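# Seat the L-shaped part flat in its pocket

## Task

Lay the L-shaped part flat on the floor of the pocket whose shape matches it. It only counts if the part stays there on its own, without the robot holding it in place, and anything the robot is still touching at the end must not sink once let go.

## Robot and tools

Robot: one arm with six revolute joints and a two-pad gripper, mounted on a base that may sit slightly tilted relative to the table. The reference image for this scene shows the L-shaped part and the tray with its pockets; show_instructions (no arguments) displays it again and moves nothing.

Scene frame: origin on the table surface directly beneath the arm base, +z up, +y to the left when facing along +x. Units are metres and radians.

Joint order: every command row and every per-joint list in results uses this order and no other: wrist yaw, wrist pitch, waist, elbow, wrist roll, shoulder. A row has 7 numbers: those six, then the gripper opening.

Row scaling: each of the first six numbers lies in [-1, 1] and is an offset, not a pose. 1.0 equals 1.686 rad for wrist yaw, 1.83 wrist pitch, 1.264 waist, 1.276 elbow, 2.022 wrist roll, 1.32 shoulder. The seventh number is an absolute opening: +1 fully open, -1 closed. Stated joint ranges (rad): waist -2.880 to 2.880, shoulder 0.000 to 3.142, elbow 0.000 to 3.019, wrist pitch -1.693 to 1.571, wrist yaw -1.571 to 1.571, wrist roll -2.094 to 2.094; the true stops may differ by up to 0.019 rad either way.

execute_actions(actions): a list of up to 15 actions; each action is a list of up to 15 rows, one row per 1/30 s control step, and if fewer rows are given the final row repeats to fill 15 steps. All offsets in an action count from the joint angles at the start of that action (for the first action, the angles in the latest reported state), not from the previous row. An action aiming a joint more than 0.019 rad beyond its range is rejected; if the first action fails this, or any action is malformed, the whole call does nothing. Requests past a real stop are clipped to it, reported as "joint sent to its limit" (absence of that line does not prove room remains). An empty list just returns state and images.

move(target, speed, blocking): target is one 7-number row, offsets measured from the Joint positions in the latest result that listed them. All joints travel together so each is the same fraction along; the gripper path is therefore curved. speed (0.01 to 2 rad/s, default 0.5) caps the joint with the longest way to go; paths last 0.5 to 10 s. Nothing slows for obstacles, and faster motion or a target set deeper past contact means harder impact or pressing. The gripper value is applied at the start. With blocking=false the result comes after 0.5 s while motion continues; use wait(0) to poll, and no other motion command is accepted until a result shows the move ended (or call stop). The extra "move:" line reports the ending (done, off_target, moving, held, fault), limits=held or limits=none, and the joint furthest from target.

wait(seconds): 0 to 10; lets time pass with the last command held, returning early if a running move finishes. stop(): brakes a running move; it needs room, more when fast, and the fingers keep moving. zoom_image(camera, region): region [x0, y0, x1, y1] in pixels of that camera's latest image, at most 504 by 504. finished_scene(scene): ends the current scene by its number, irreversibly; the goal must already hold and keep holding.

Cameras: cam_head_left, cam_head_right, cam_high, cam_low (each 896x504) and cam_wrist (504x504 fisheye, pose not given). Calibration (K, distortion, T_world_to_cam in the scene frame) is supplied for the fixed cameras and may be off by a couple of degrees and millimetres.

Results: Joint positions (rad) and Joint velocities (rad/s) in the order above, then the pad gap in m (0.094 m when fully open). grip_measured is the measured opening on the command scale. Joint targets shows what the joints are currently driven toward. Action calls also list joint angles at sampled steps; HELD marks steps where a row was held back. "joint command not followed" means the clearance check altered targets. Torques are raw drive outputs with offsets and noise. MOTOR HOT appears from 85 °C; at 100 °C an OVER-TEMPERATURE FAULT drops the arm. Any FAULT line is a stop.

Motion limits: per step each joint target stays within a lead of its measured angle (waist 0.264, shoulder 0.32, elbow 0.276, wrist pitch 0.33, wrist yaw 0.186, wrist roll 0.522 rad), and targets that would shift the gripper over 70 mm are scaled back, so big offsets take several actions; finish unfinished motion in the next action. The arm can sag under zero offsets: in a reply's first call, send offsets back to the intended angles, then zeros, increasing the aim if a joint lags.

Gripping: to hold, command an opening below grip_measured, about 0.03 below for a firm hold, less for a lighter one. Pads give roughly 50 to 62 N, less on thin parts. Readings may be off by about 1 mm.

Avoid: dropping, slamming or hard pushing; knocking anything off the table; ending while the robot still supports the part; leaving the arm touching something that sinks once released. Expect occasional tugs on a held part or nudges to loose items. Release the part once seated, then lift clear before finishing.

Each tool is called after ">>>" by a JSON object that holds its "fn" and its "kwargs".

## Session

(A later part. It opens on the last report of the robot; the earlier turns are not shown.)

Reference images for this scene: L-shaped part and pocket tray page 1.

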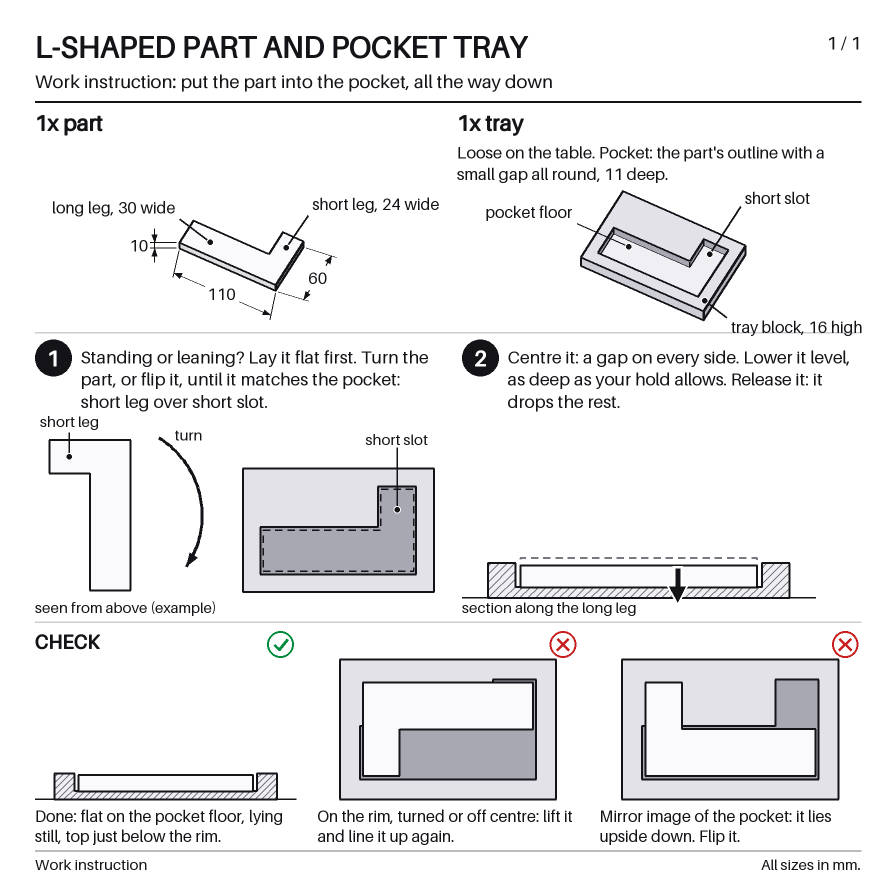

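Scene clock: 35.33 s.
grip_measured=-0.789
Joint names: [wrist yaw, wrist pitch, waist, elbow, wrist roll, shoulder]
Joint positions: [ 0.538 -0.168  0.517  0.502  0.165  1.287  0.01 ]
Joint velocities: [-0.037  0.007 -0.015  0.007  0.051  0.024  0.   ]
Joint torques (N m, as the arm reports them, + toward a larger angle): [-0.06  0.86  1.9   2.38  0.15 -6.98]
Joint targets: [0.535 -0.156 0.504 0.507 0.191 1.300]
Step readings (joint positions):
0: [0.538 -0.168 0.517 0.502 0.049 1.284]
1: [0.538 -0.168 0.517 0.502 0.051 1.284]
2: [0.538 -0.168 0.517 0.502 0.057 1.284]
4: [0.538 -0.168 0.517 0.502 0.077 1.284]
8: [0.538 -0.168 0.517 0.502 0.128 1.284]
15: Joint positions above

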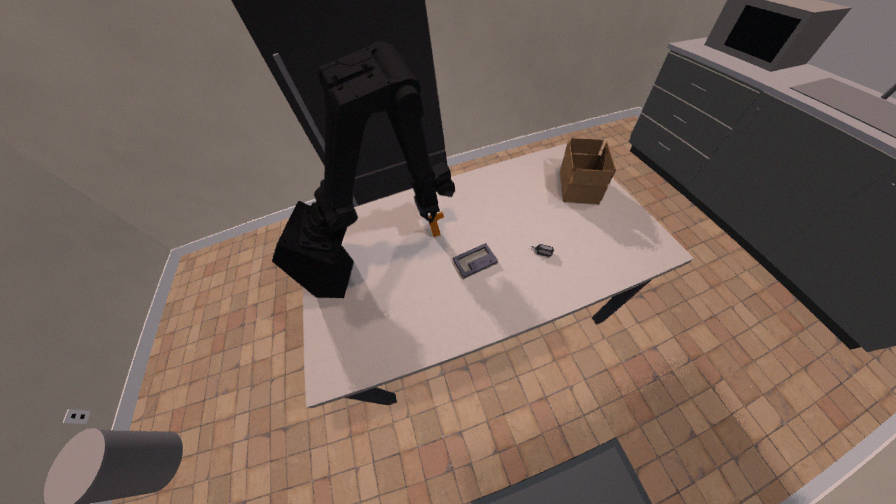

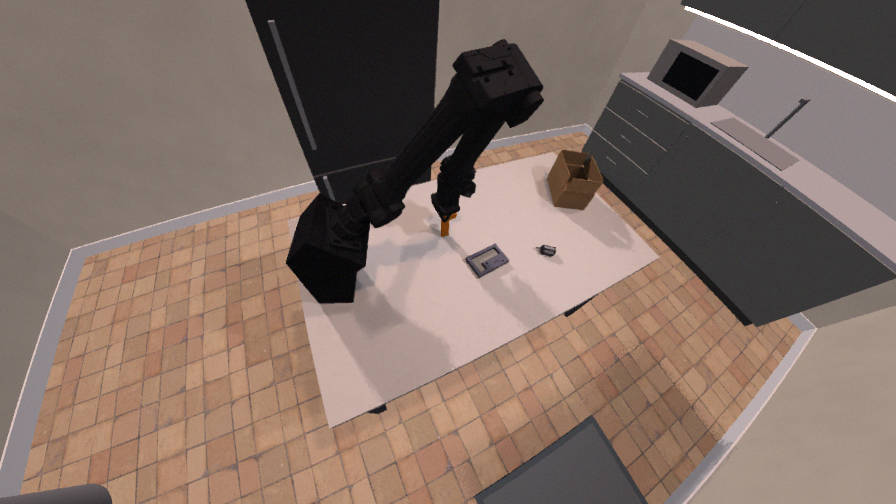

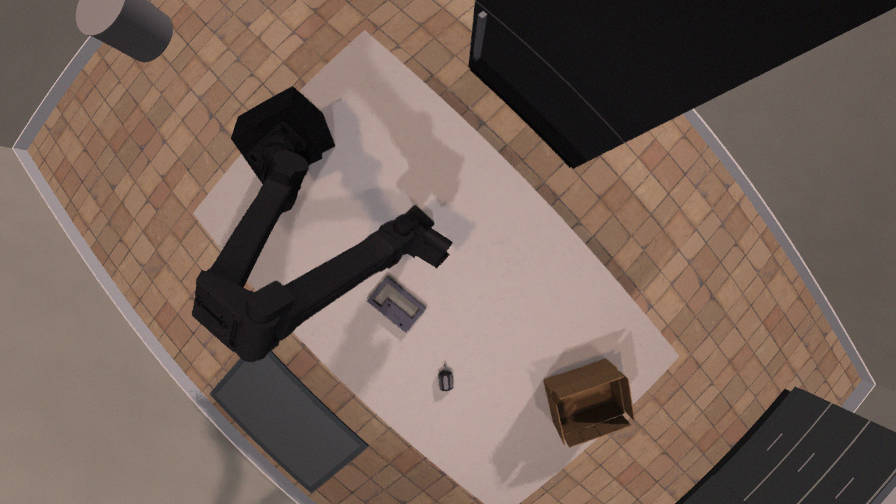

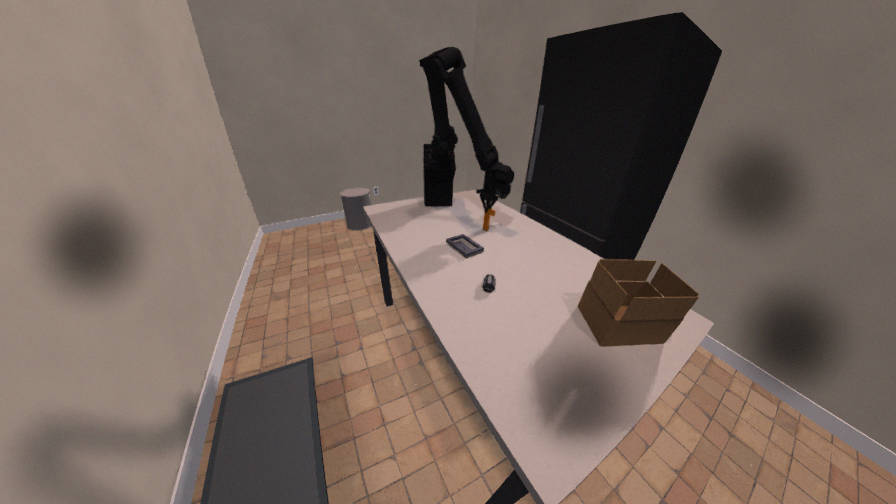

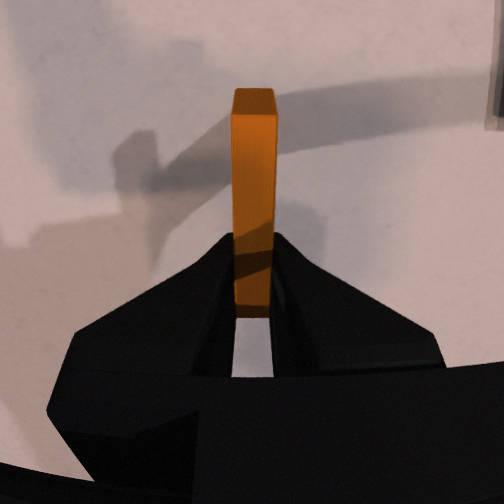

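>>> {"fn": "wait", "kwargs": {"seconds": 0}}

>>> {"fn": "zoom_image", "kwargs": {"camera": "cam_low", "region": [460, 165, 520, 235]}}

>>> {"fn": "zoom_image", "kwargs": {"camera": "cam_head_left", "region": [400, 180, 470, 245]}}

Scene clock: 35.63 s.
grip_measured=-0.789
Joint names: [wrist yaw, wrist pitch, waist, elbow, wrist roll, shoulder]
Joint positions: [ 0.538 -0.168  0.517  0.502  0.174  1.29   0.01 ]
Joint velocities: [-0.022 -0.012 -0.005 -0.007  0.007 -0.015 -0.001]
Joint torques (N m, as the arm reports them, + toward a larger angle): [-0.06  0.85  1.93  2.33  0.15 -7.14]
Joint targets: [0.535 -0.156 0.504 0.507 0.191 1.300]

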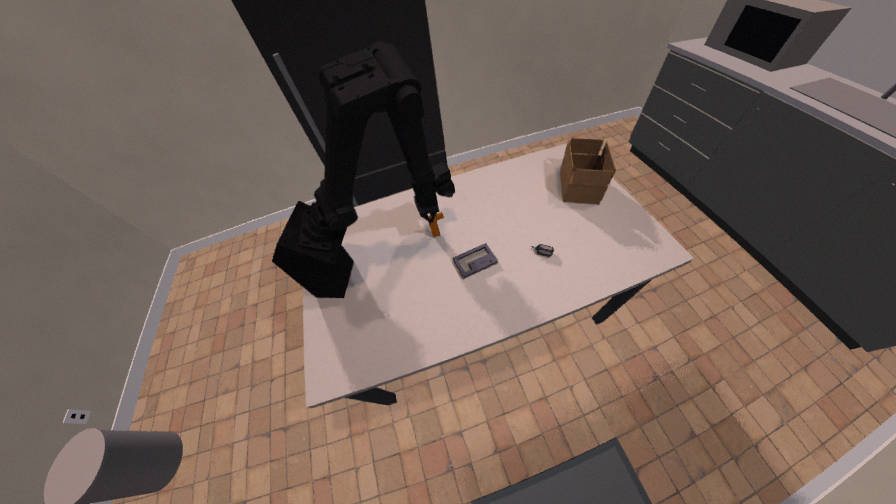

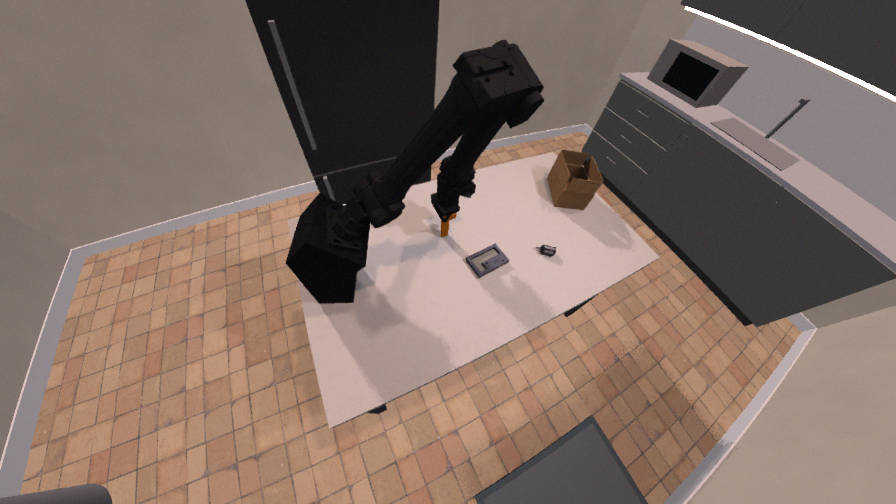

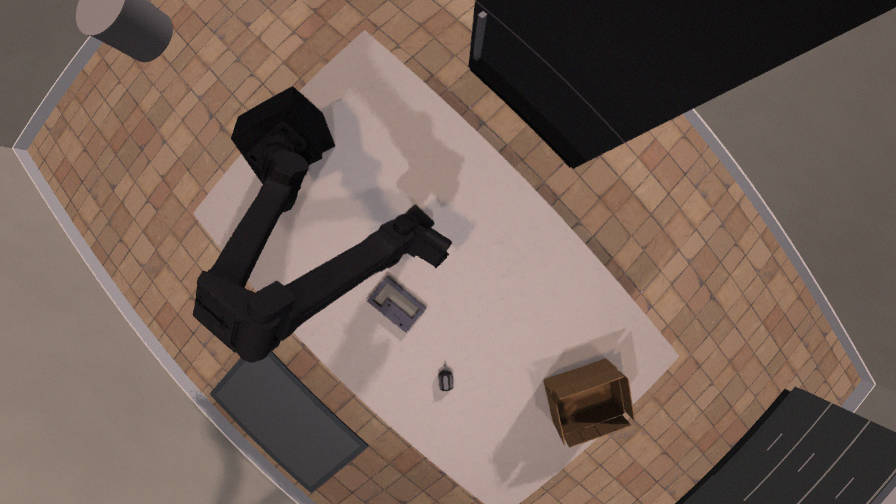

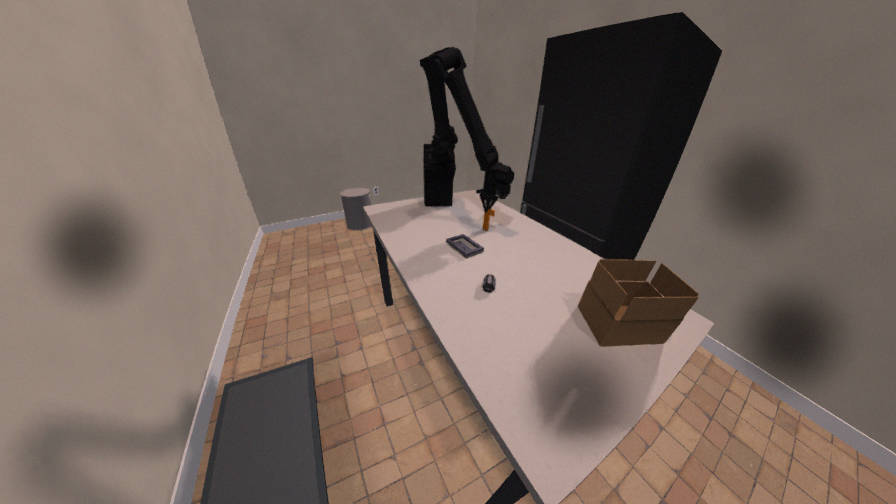

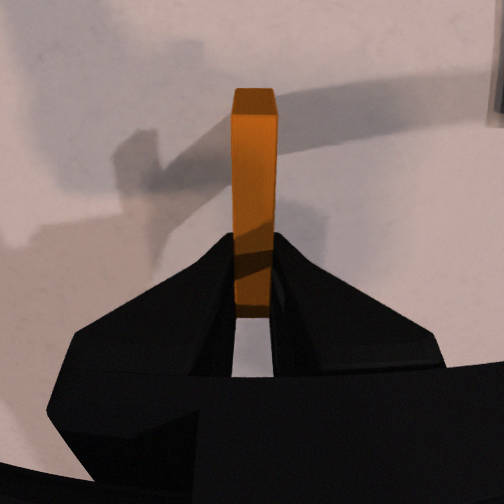

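Region (460, 165, 520, 235) of cam_low's 896x504 image, scaled by 7.200, with more detail than that image has; it fills the left 432 columns of this view, and the rest is white.

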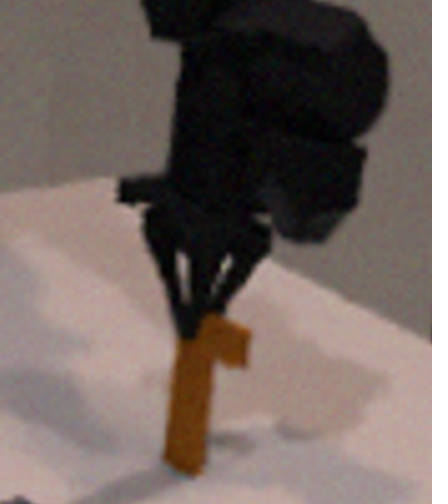

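Region (400, 180, 470, 245) of cam_head_left's 896x504 image, scaled by 7.200, with more detail than that image has; it fills the top 468 rows of this view, and the rest is white.

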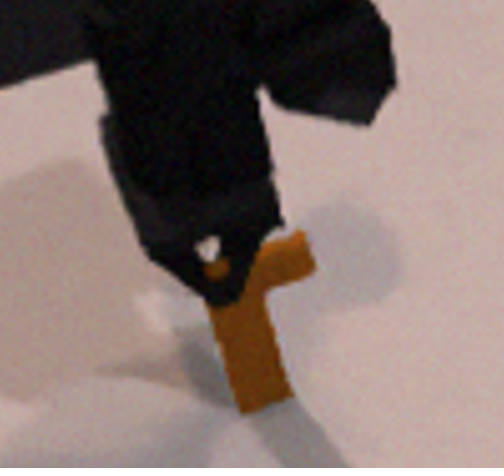

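>>> {"fn": "execute_actions", "kwargs": {"actions": [[[-0.0018,0.007,-0.010,0.004,0.004,0.005,-0.81],[-0.0018,0.007,-0.010,0.004,0.002,0.003,-0.80],[-0.0018,0.007,-0.010,0.004,0.0,0.0,-0.795],[-0.0018,0.007,-0.010,0.004,0.0,0.0,-0.79],[-0.0018,0.007,-0.010,0.004,0.0,0.0,-0.785],[-0.0018,0.007,-0.010,0.004,0.0,0.0,-0.78],[-0.0018,0.007,-0.010,0.004,0.0,0.0,-0.77],[-0.0018,0.007,-0.010,0.004,0.0,0.0,-0.76],[-0.0018,0.007,-0.010,0.004,0.0,0.0,-0.75],[-0.0018,0.007,-0.010,0.004,0.0,0.0,-0.74],[-0.0018,0.007,-0.010,0.004,0.0,0.0,-0.72],[-0.0018,0.007,-0.010,0.004,0.0,0.0,-0.70],[-0.0018,0.007,-0.010,0.004,0.0,0.0,-0.68],[-0.0018,0.007,-0.010,0.004,0.0,0.0,-0.66],[-0.0018,0.007,-0.010,0.004,0.0,0.0,-0.64]]]}}

Scene clock: 36.93 s.
grip_measured=-0.652
Joint names: [wrist yaw, wrist pitch, waist, elbow, wrist roll, shoulder]
Joint positions: [ 0.538 -0.168  0.517  0.502  0.175  1.29   0.016]
Joint velocities: [ 0.007  0.007 -0.015 -0.007  0.007 -0.015  0.02 ]
Joint torques (N m, as the arm reports them, + toward a larger angle): [-0.06  0.82  1.96  2.35 -0.02 -7.71]
Joint targets: [0.535 -0.156 0.504 0.507 0.174 1.290]
Step readings (joint positions):
0: [0.538 -0.168 0.517 0.502 0.175 1.290]
1: [0.538 -0.168 0.517 0.502 0.175 1.290]
2: [0.538 -0.168 0.517 0.502 0.175 1.290]
4: [0.538 -0.168 0.517 0.502 0.175 1.290]
8: [0.538 -0.168 0.517 0.502 0.175 1.290]
15: Joint positions above

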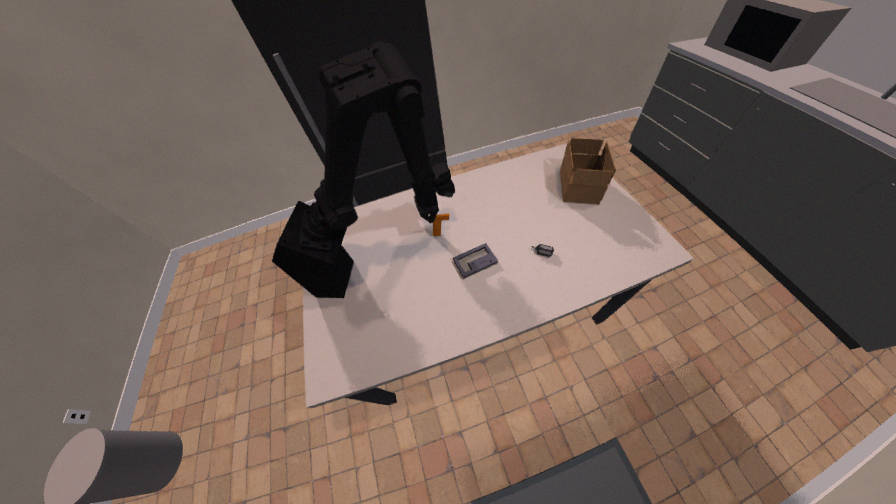

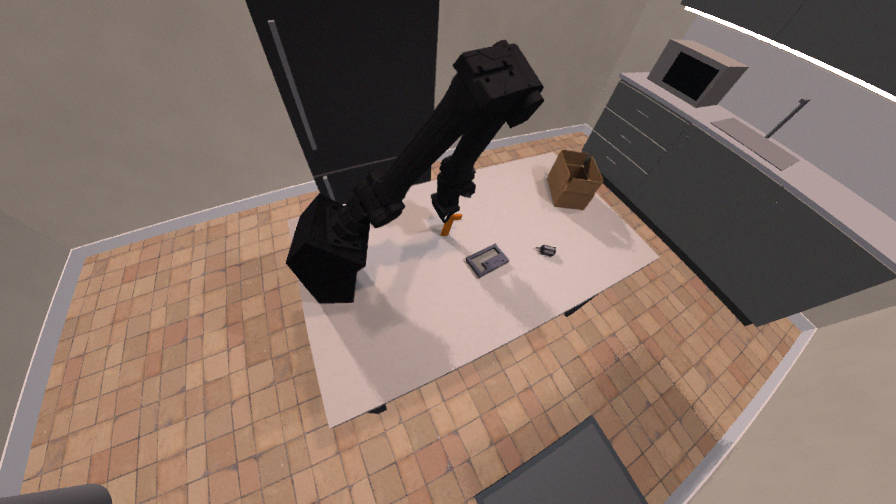

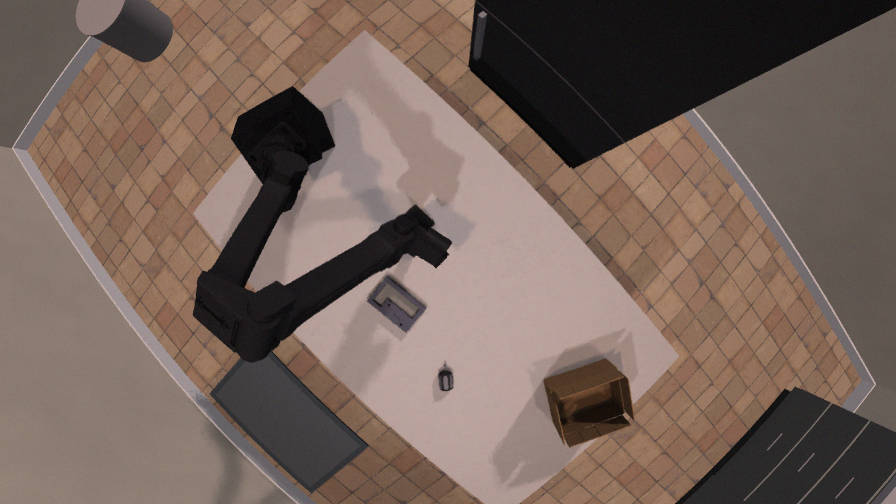

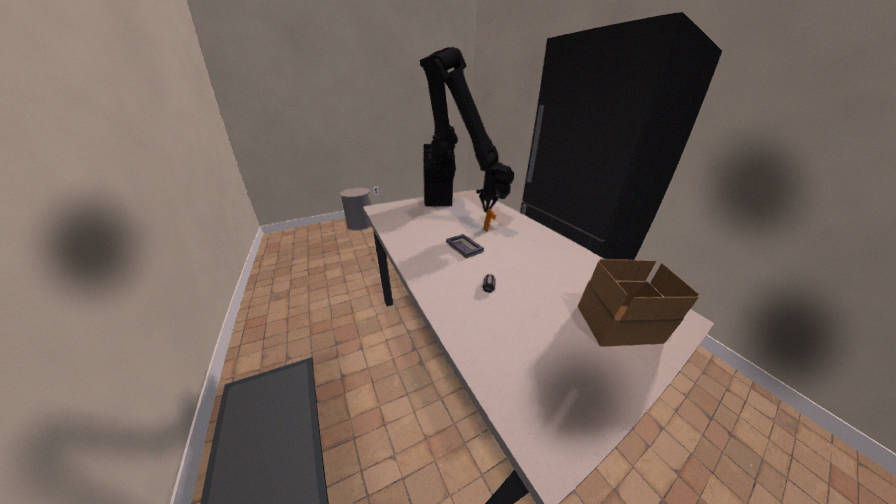

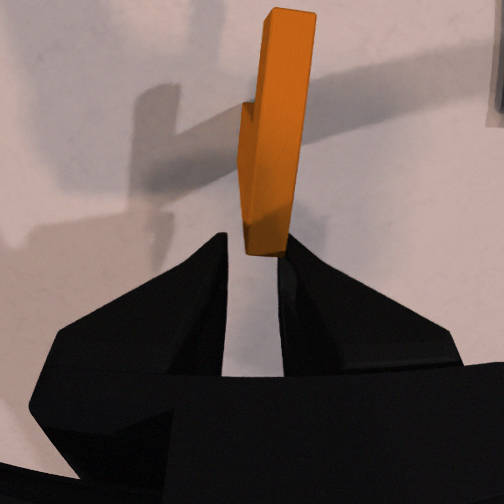

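The part is toppling toward +s. Let me see where it ends.

>>> {"fn": "wait", "kwargs": {"seconds": 0.5}}

Scene clock: 37.63 s.
grip_measured=-0.642
Joint names: [wrist yaw, wrist pitch, waist, elbow, wrist roll, shoulder]
Joint positions: [ 0.538 -0.168  0.517  0.502  0.175  1.29   0.017]
Joint velocities: [ 0.007  0.012 -0.015 -0.012  0.007  0.005 -0.   ]
Joint torques (N m, as the arm reports them, + toward a larger angle): [-0.06  0.84  2.02  2.33 -0.01 -7.65]
Joint targets: [0.535 -0.156 0.504 0.507 0.174 1.290]
wait: 0.50 s; at rest from the start

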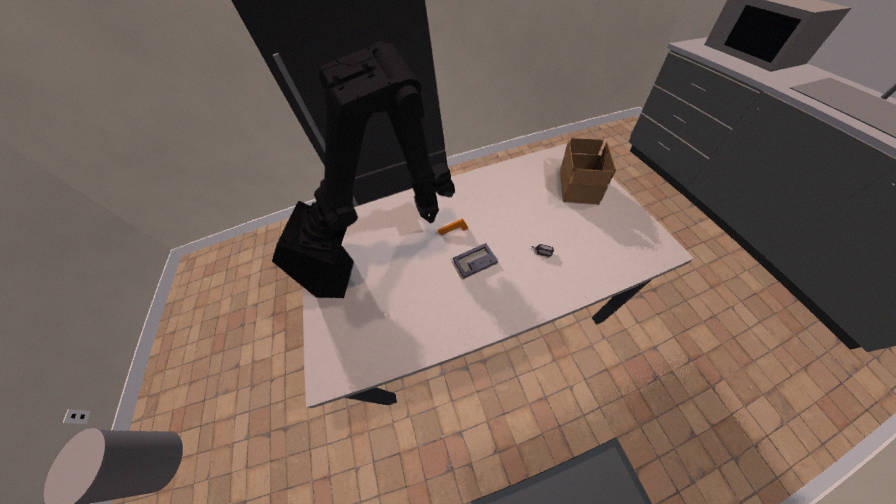

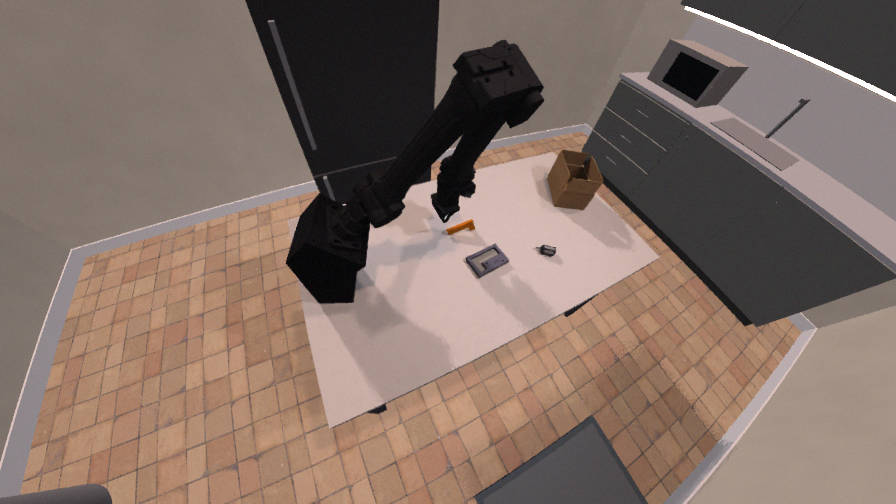

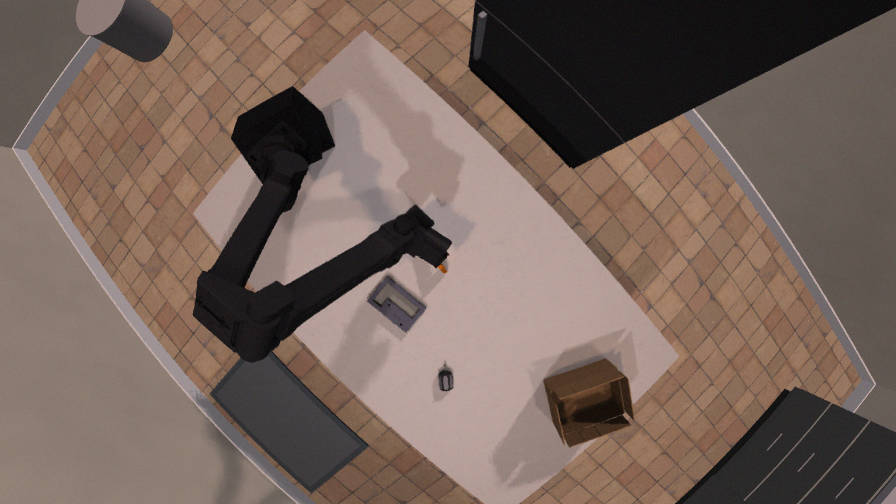

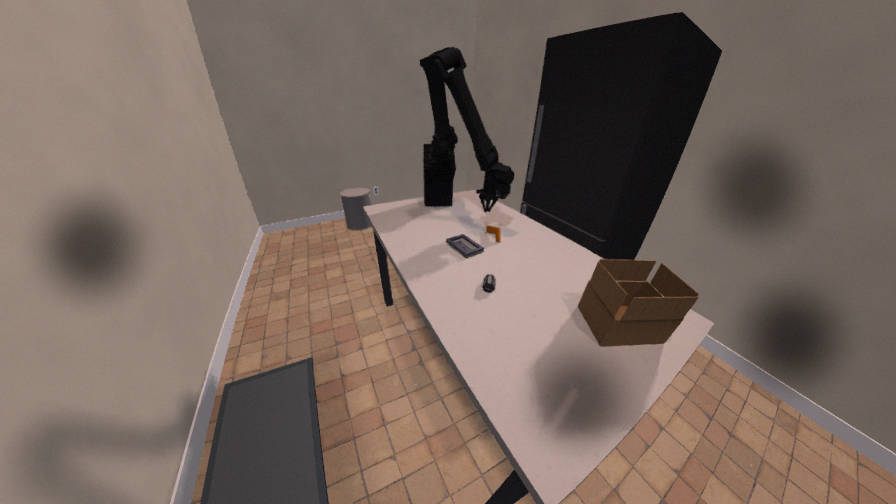

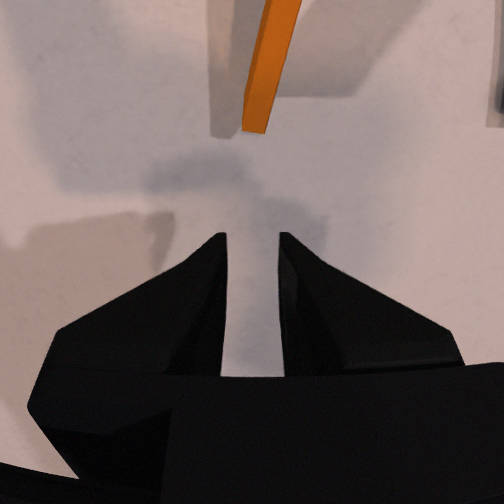

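>>> {"fn": "zoom_image", "kwargs": {"camera": "cam_head_left", "region": [420, 195, 500, 260]}}

>>> {"fn": "zoom_image", "kwargs": {"camera": "cam_low", "region": [465, 195, 525, 250]}}

>>> {"fn": "zoom_image", "kwargs": {"camera": "cam_head_right", "region": [430, 195, 510, 260]}}

Region (420, 195, 500, 260) of cam_head_left's 896x504 image, scaled by 6.300, with more detail than that image has; it fills the top 410 rows of this view, and the rest is white.

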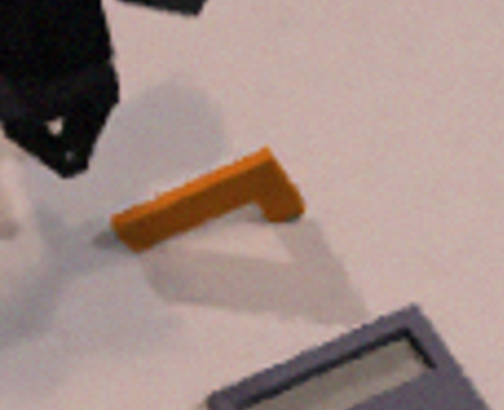

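Region (465, 195, 525, 250) of cam_low's 896x504 image, scaled by 8.400, with more detail than that image has; it fills the top 462 rows of this view, and the rest is white.

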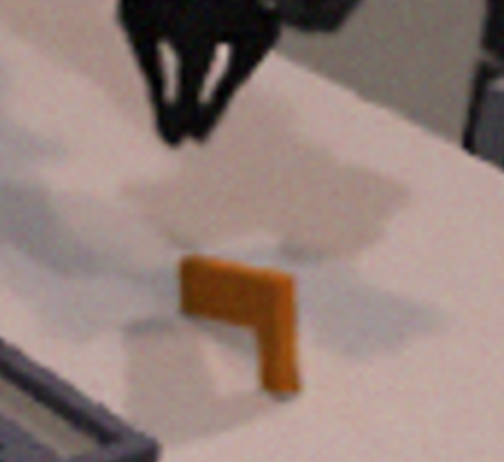

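Region (430, 195, 510, 260) of cam_head_right's 896x504 image, scaled by 6.300, with more detail than that image has; it fills the top 410 rows of this view, and the rest is white.

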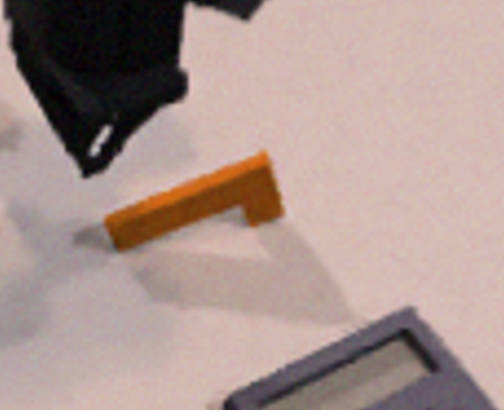

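>>> {"fn": "move", "kwargs": {"target": [-0.0902,-0.059,-0.1036,0.1473,0.0386,0.0485,-0.15], "speed": 0.3}}

>>> {"fn": "zoom_image", "kwargs": {"camera": "cam_head_left", "region": [420, 180, 500, 250]}}

>>> {"fn": "zoom_image", "kwargs": {"camera": "cam_low", "region": [465, 180, 525, 250]}}

Scene clock: 48.93 s.
grip_measured=-0.152
Joint names: [wrist yaw, wrist pitch, waist, elbow, wrist roll, shoulder]
Joint positions: [ 0.389 -0.265  0.397  0.679  0.237  1.344  0.04 ]
Joint velocities: [ 0.022 -0.007 -0.015 -0.007 -0.037  0.005 -0.001]
Joint torques (N m, as the arm reports them, + toward a larger angle): [-0.12 -0.11  2.23  3.58  0.15 -9.04]
Joint targets: [0.386 -0.276 0.386 0.690 0.253 1.355]
move: done; limits=none; farthest joint: the wrist roll, 0.016 radians from its target (0.078 radians at the start)

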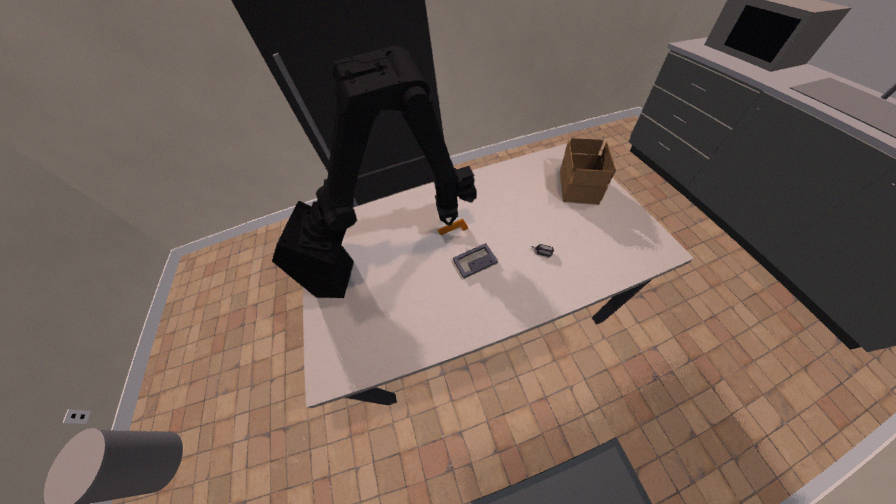

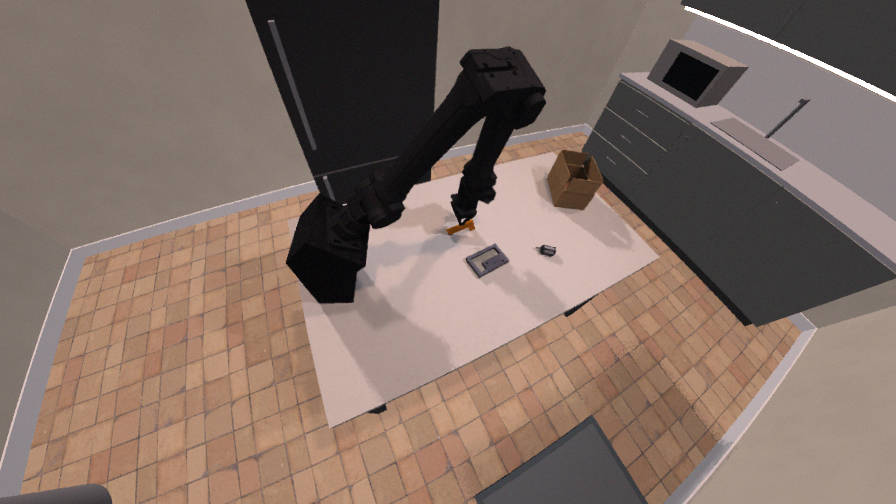

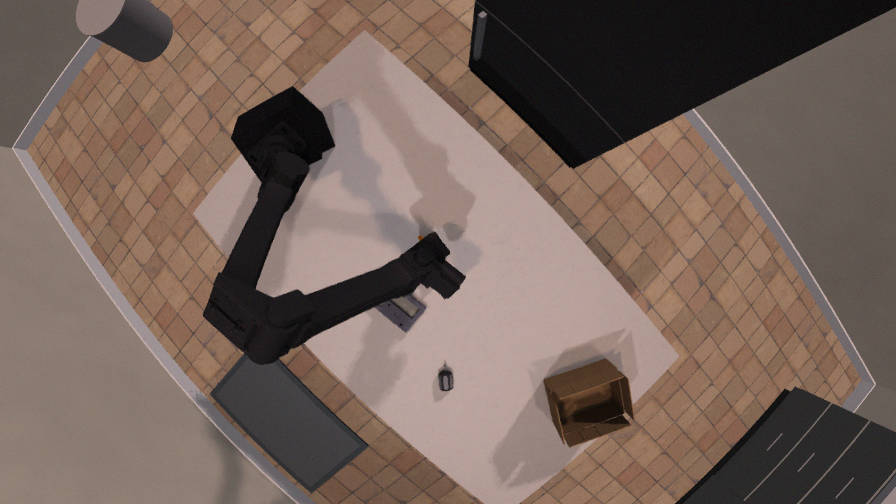

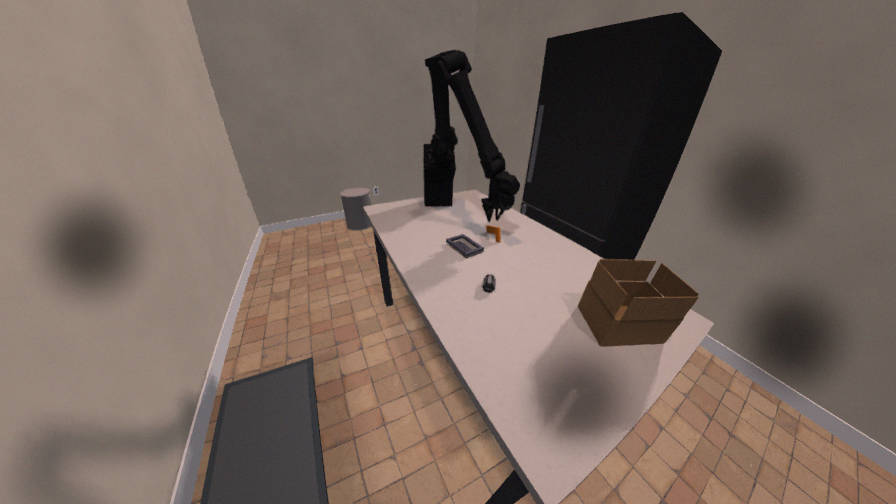

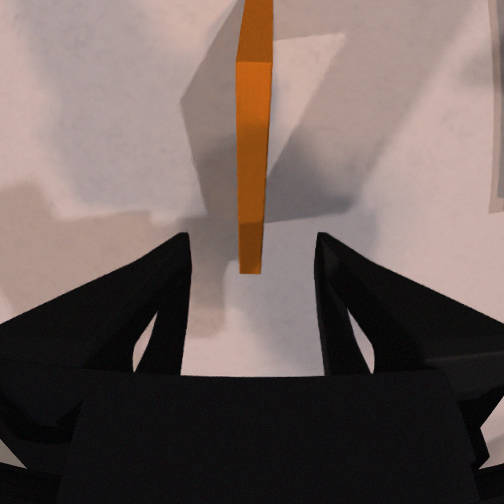

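Region (420, 180, 500, 250) of cam_head_left's 896x504 image, scaled by 6.300, with more detail than that image has; it fills the top 441 rows of this view, and the rest is white.

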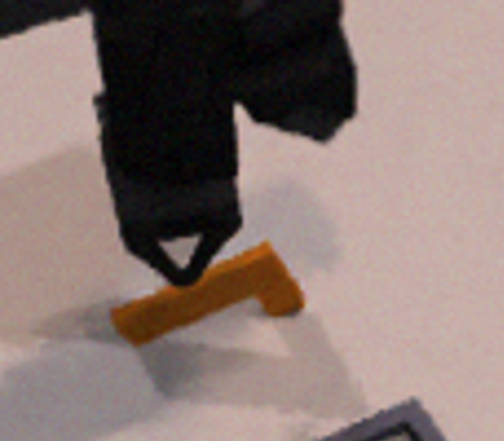

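Region (465, 180, 525, 250) of cam_low's 896x504 image, scaled by 7.200, with more detail than that image has; it fills the left 432 columns of this view, and the rest is white.

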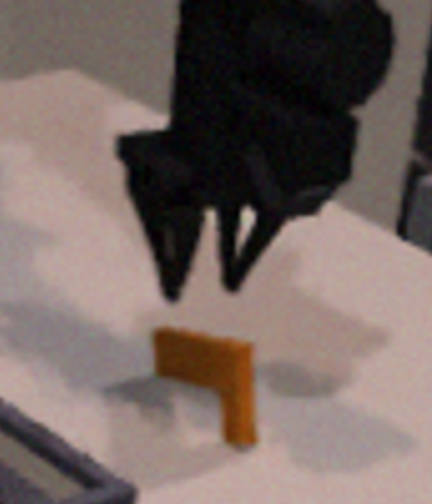

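>>> {"fn": "execute_actions", "kwargs": {"actions": []}}

Scene clock: 50.97 s.
grip_measured=-0.152
Joint names: [wrist yaw, wrist pitch, waist, elbow, wrist roll, shoulder]
Joint positions: [ 0.389 -0.265  0.397  0.679  0.238  1.344  0.04 ]
Joint velocities: [ 0.022 -0.012 -0.005 -0.017  0.007 -0.005 -0.001]
Joint torques (N m, as the arm reports them, + toward a larger angle): [-0.12 -0.13  2.26  3.59  0.15 -9.13]
Joint targets: [0.386 -0.276 0.386 0.690 0.253 1.355]

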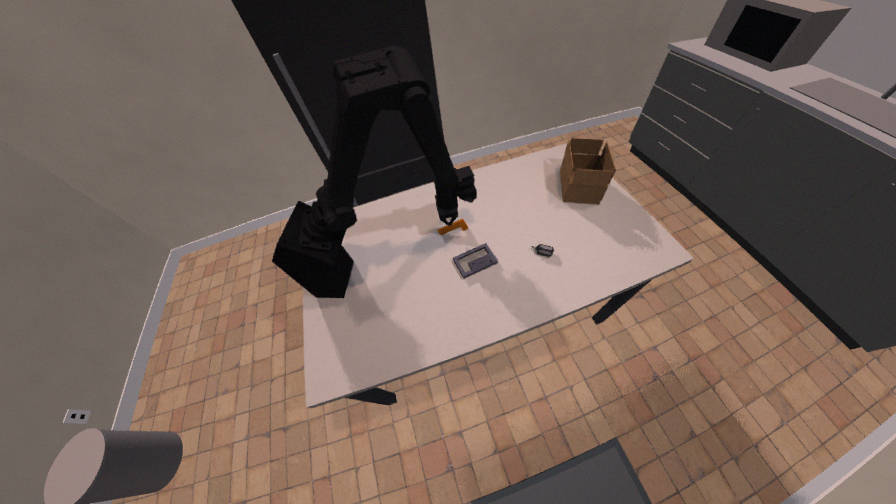

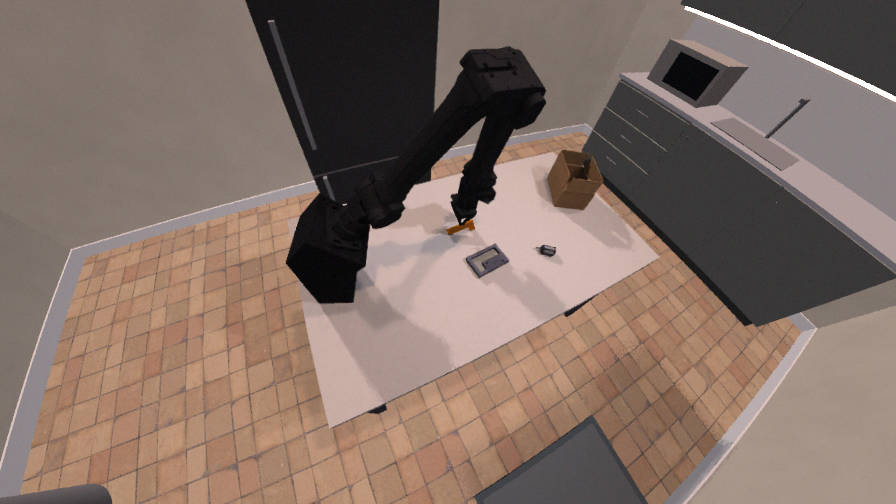

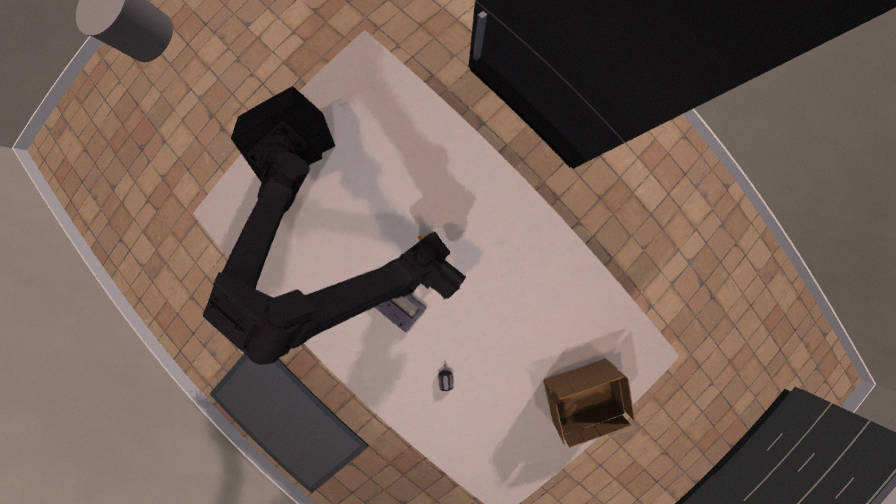

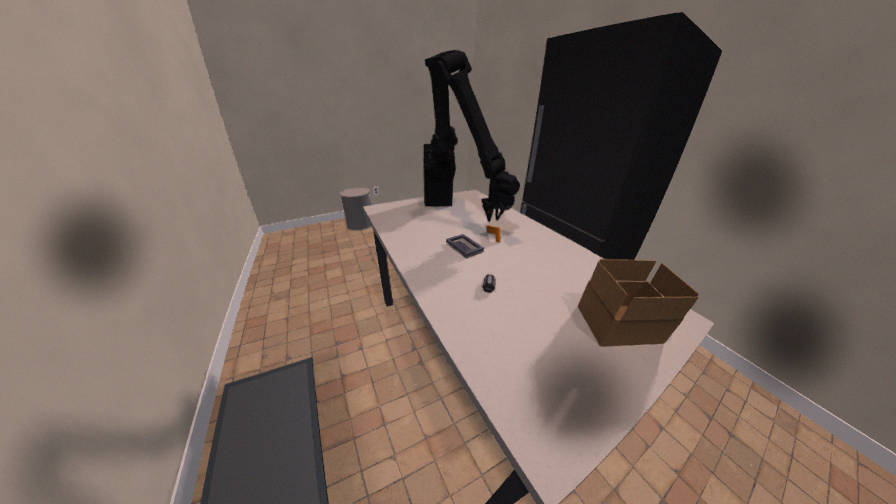

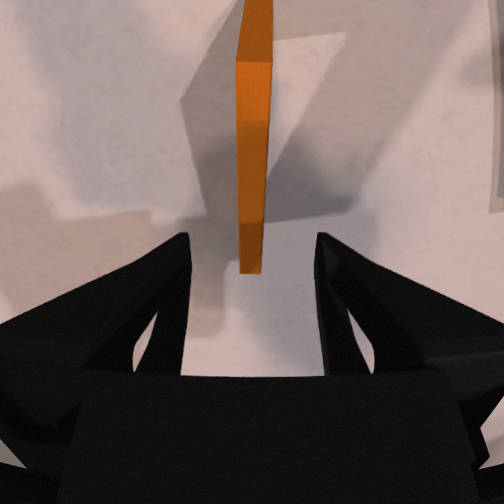

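>>> {"fn": "show_instructions", "kwargs": {}}

Reference images for this scene: L-shaped part and pocket tray page 1.

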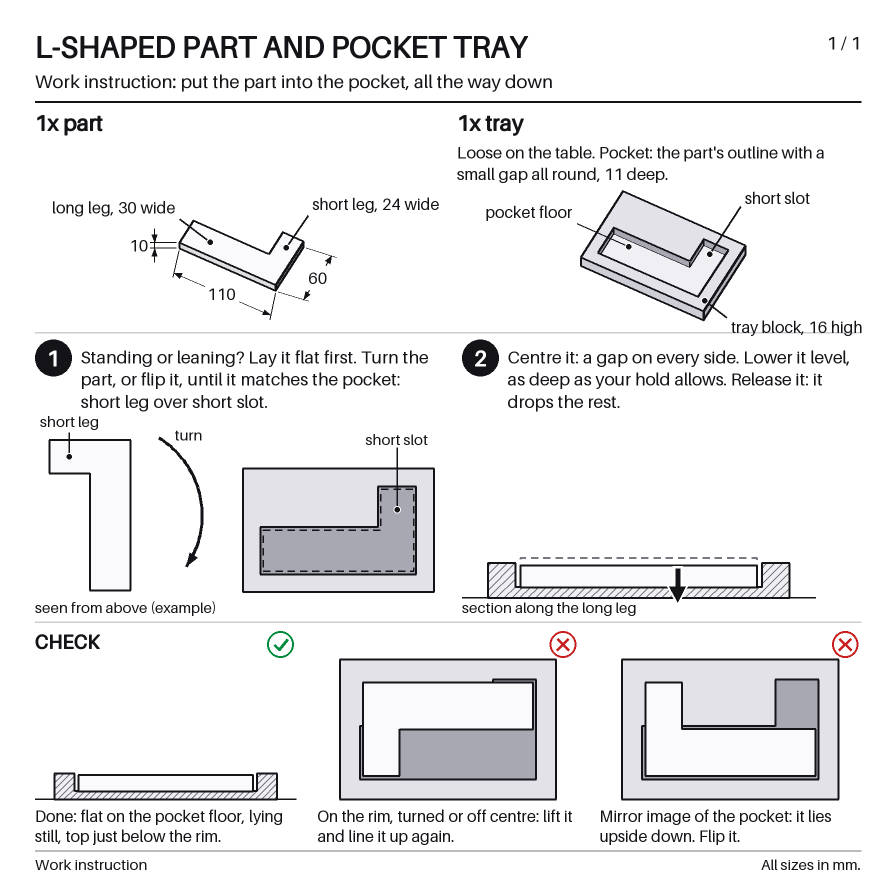

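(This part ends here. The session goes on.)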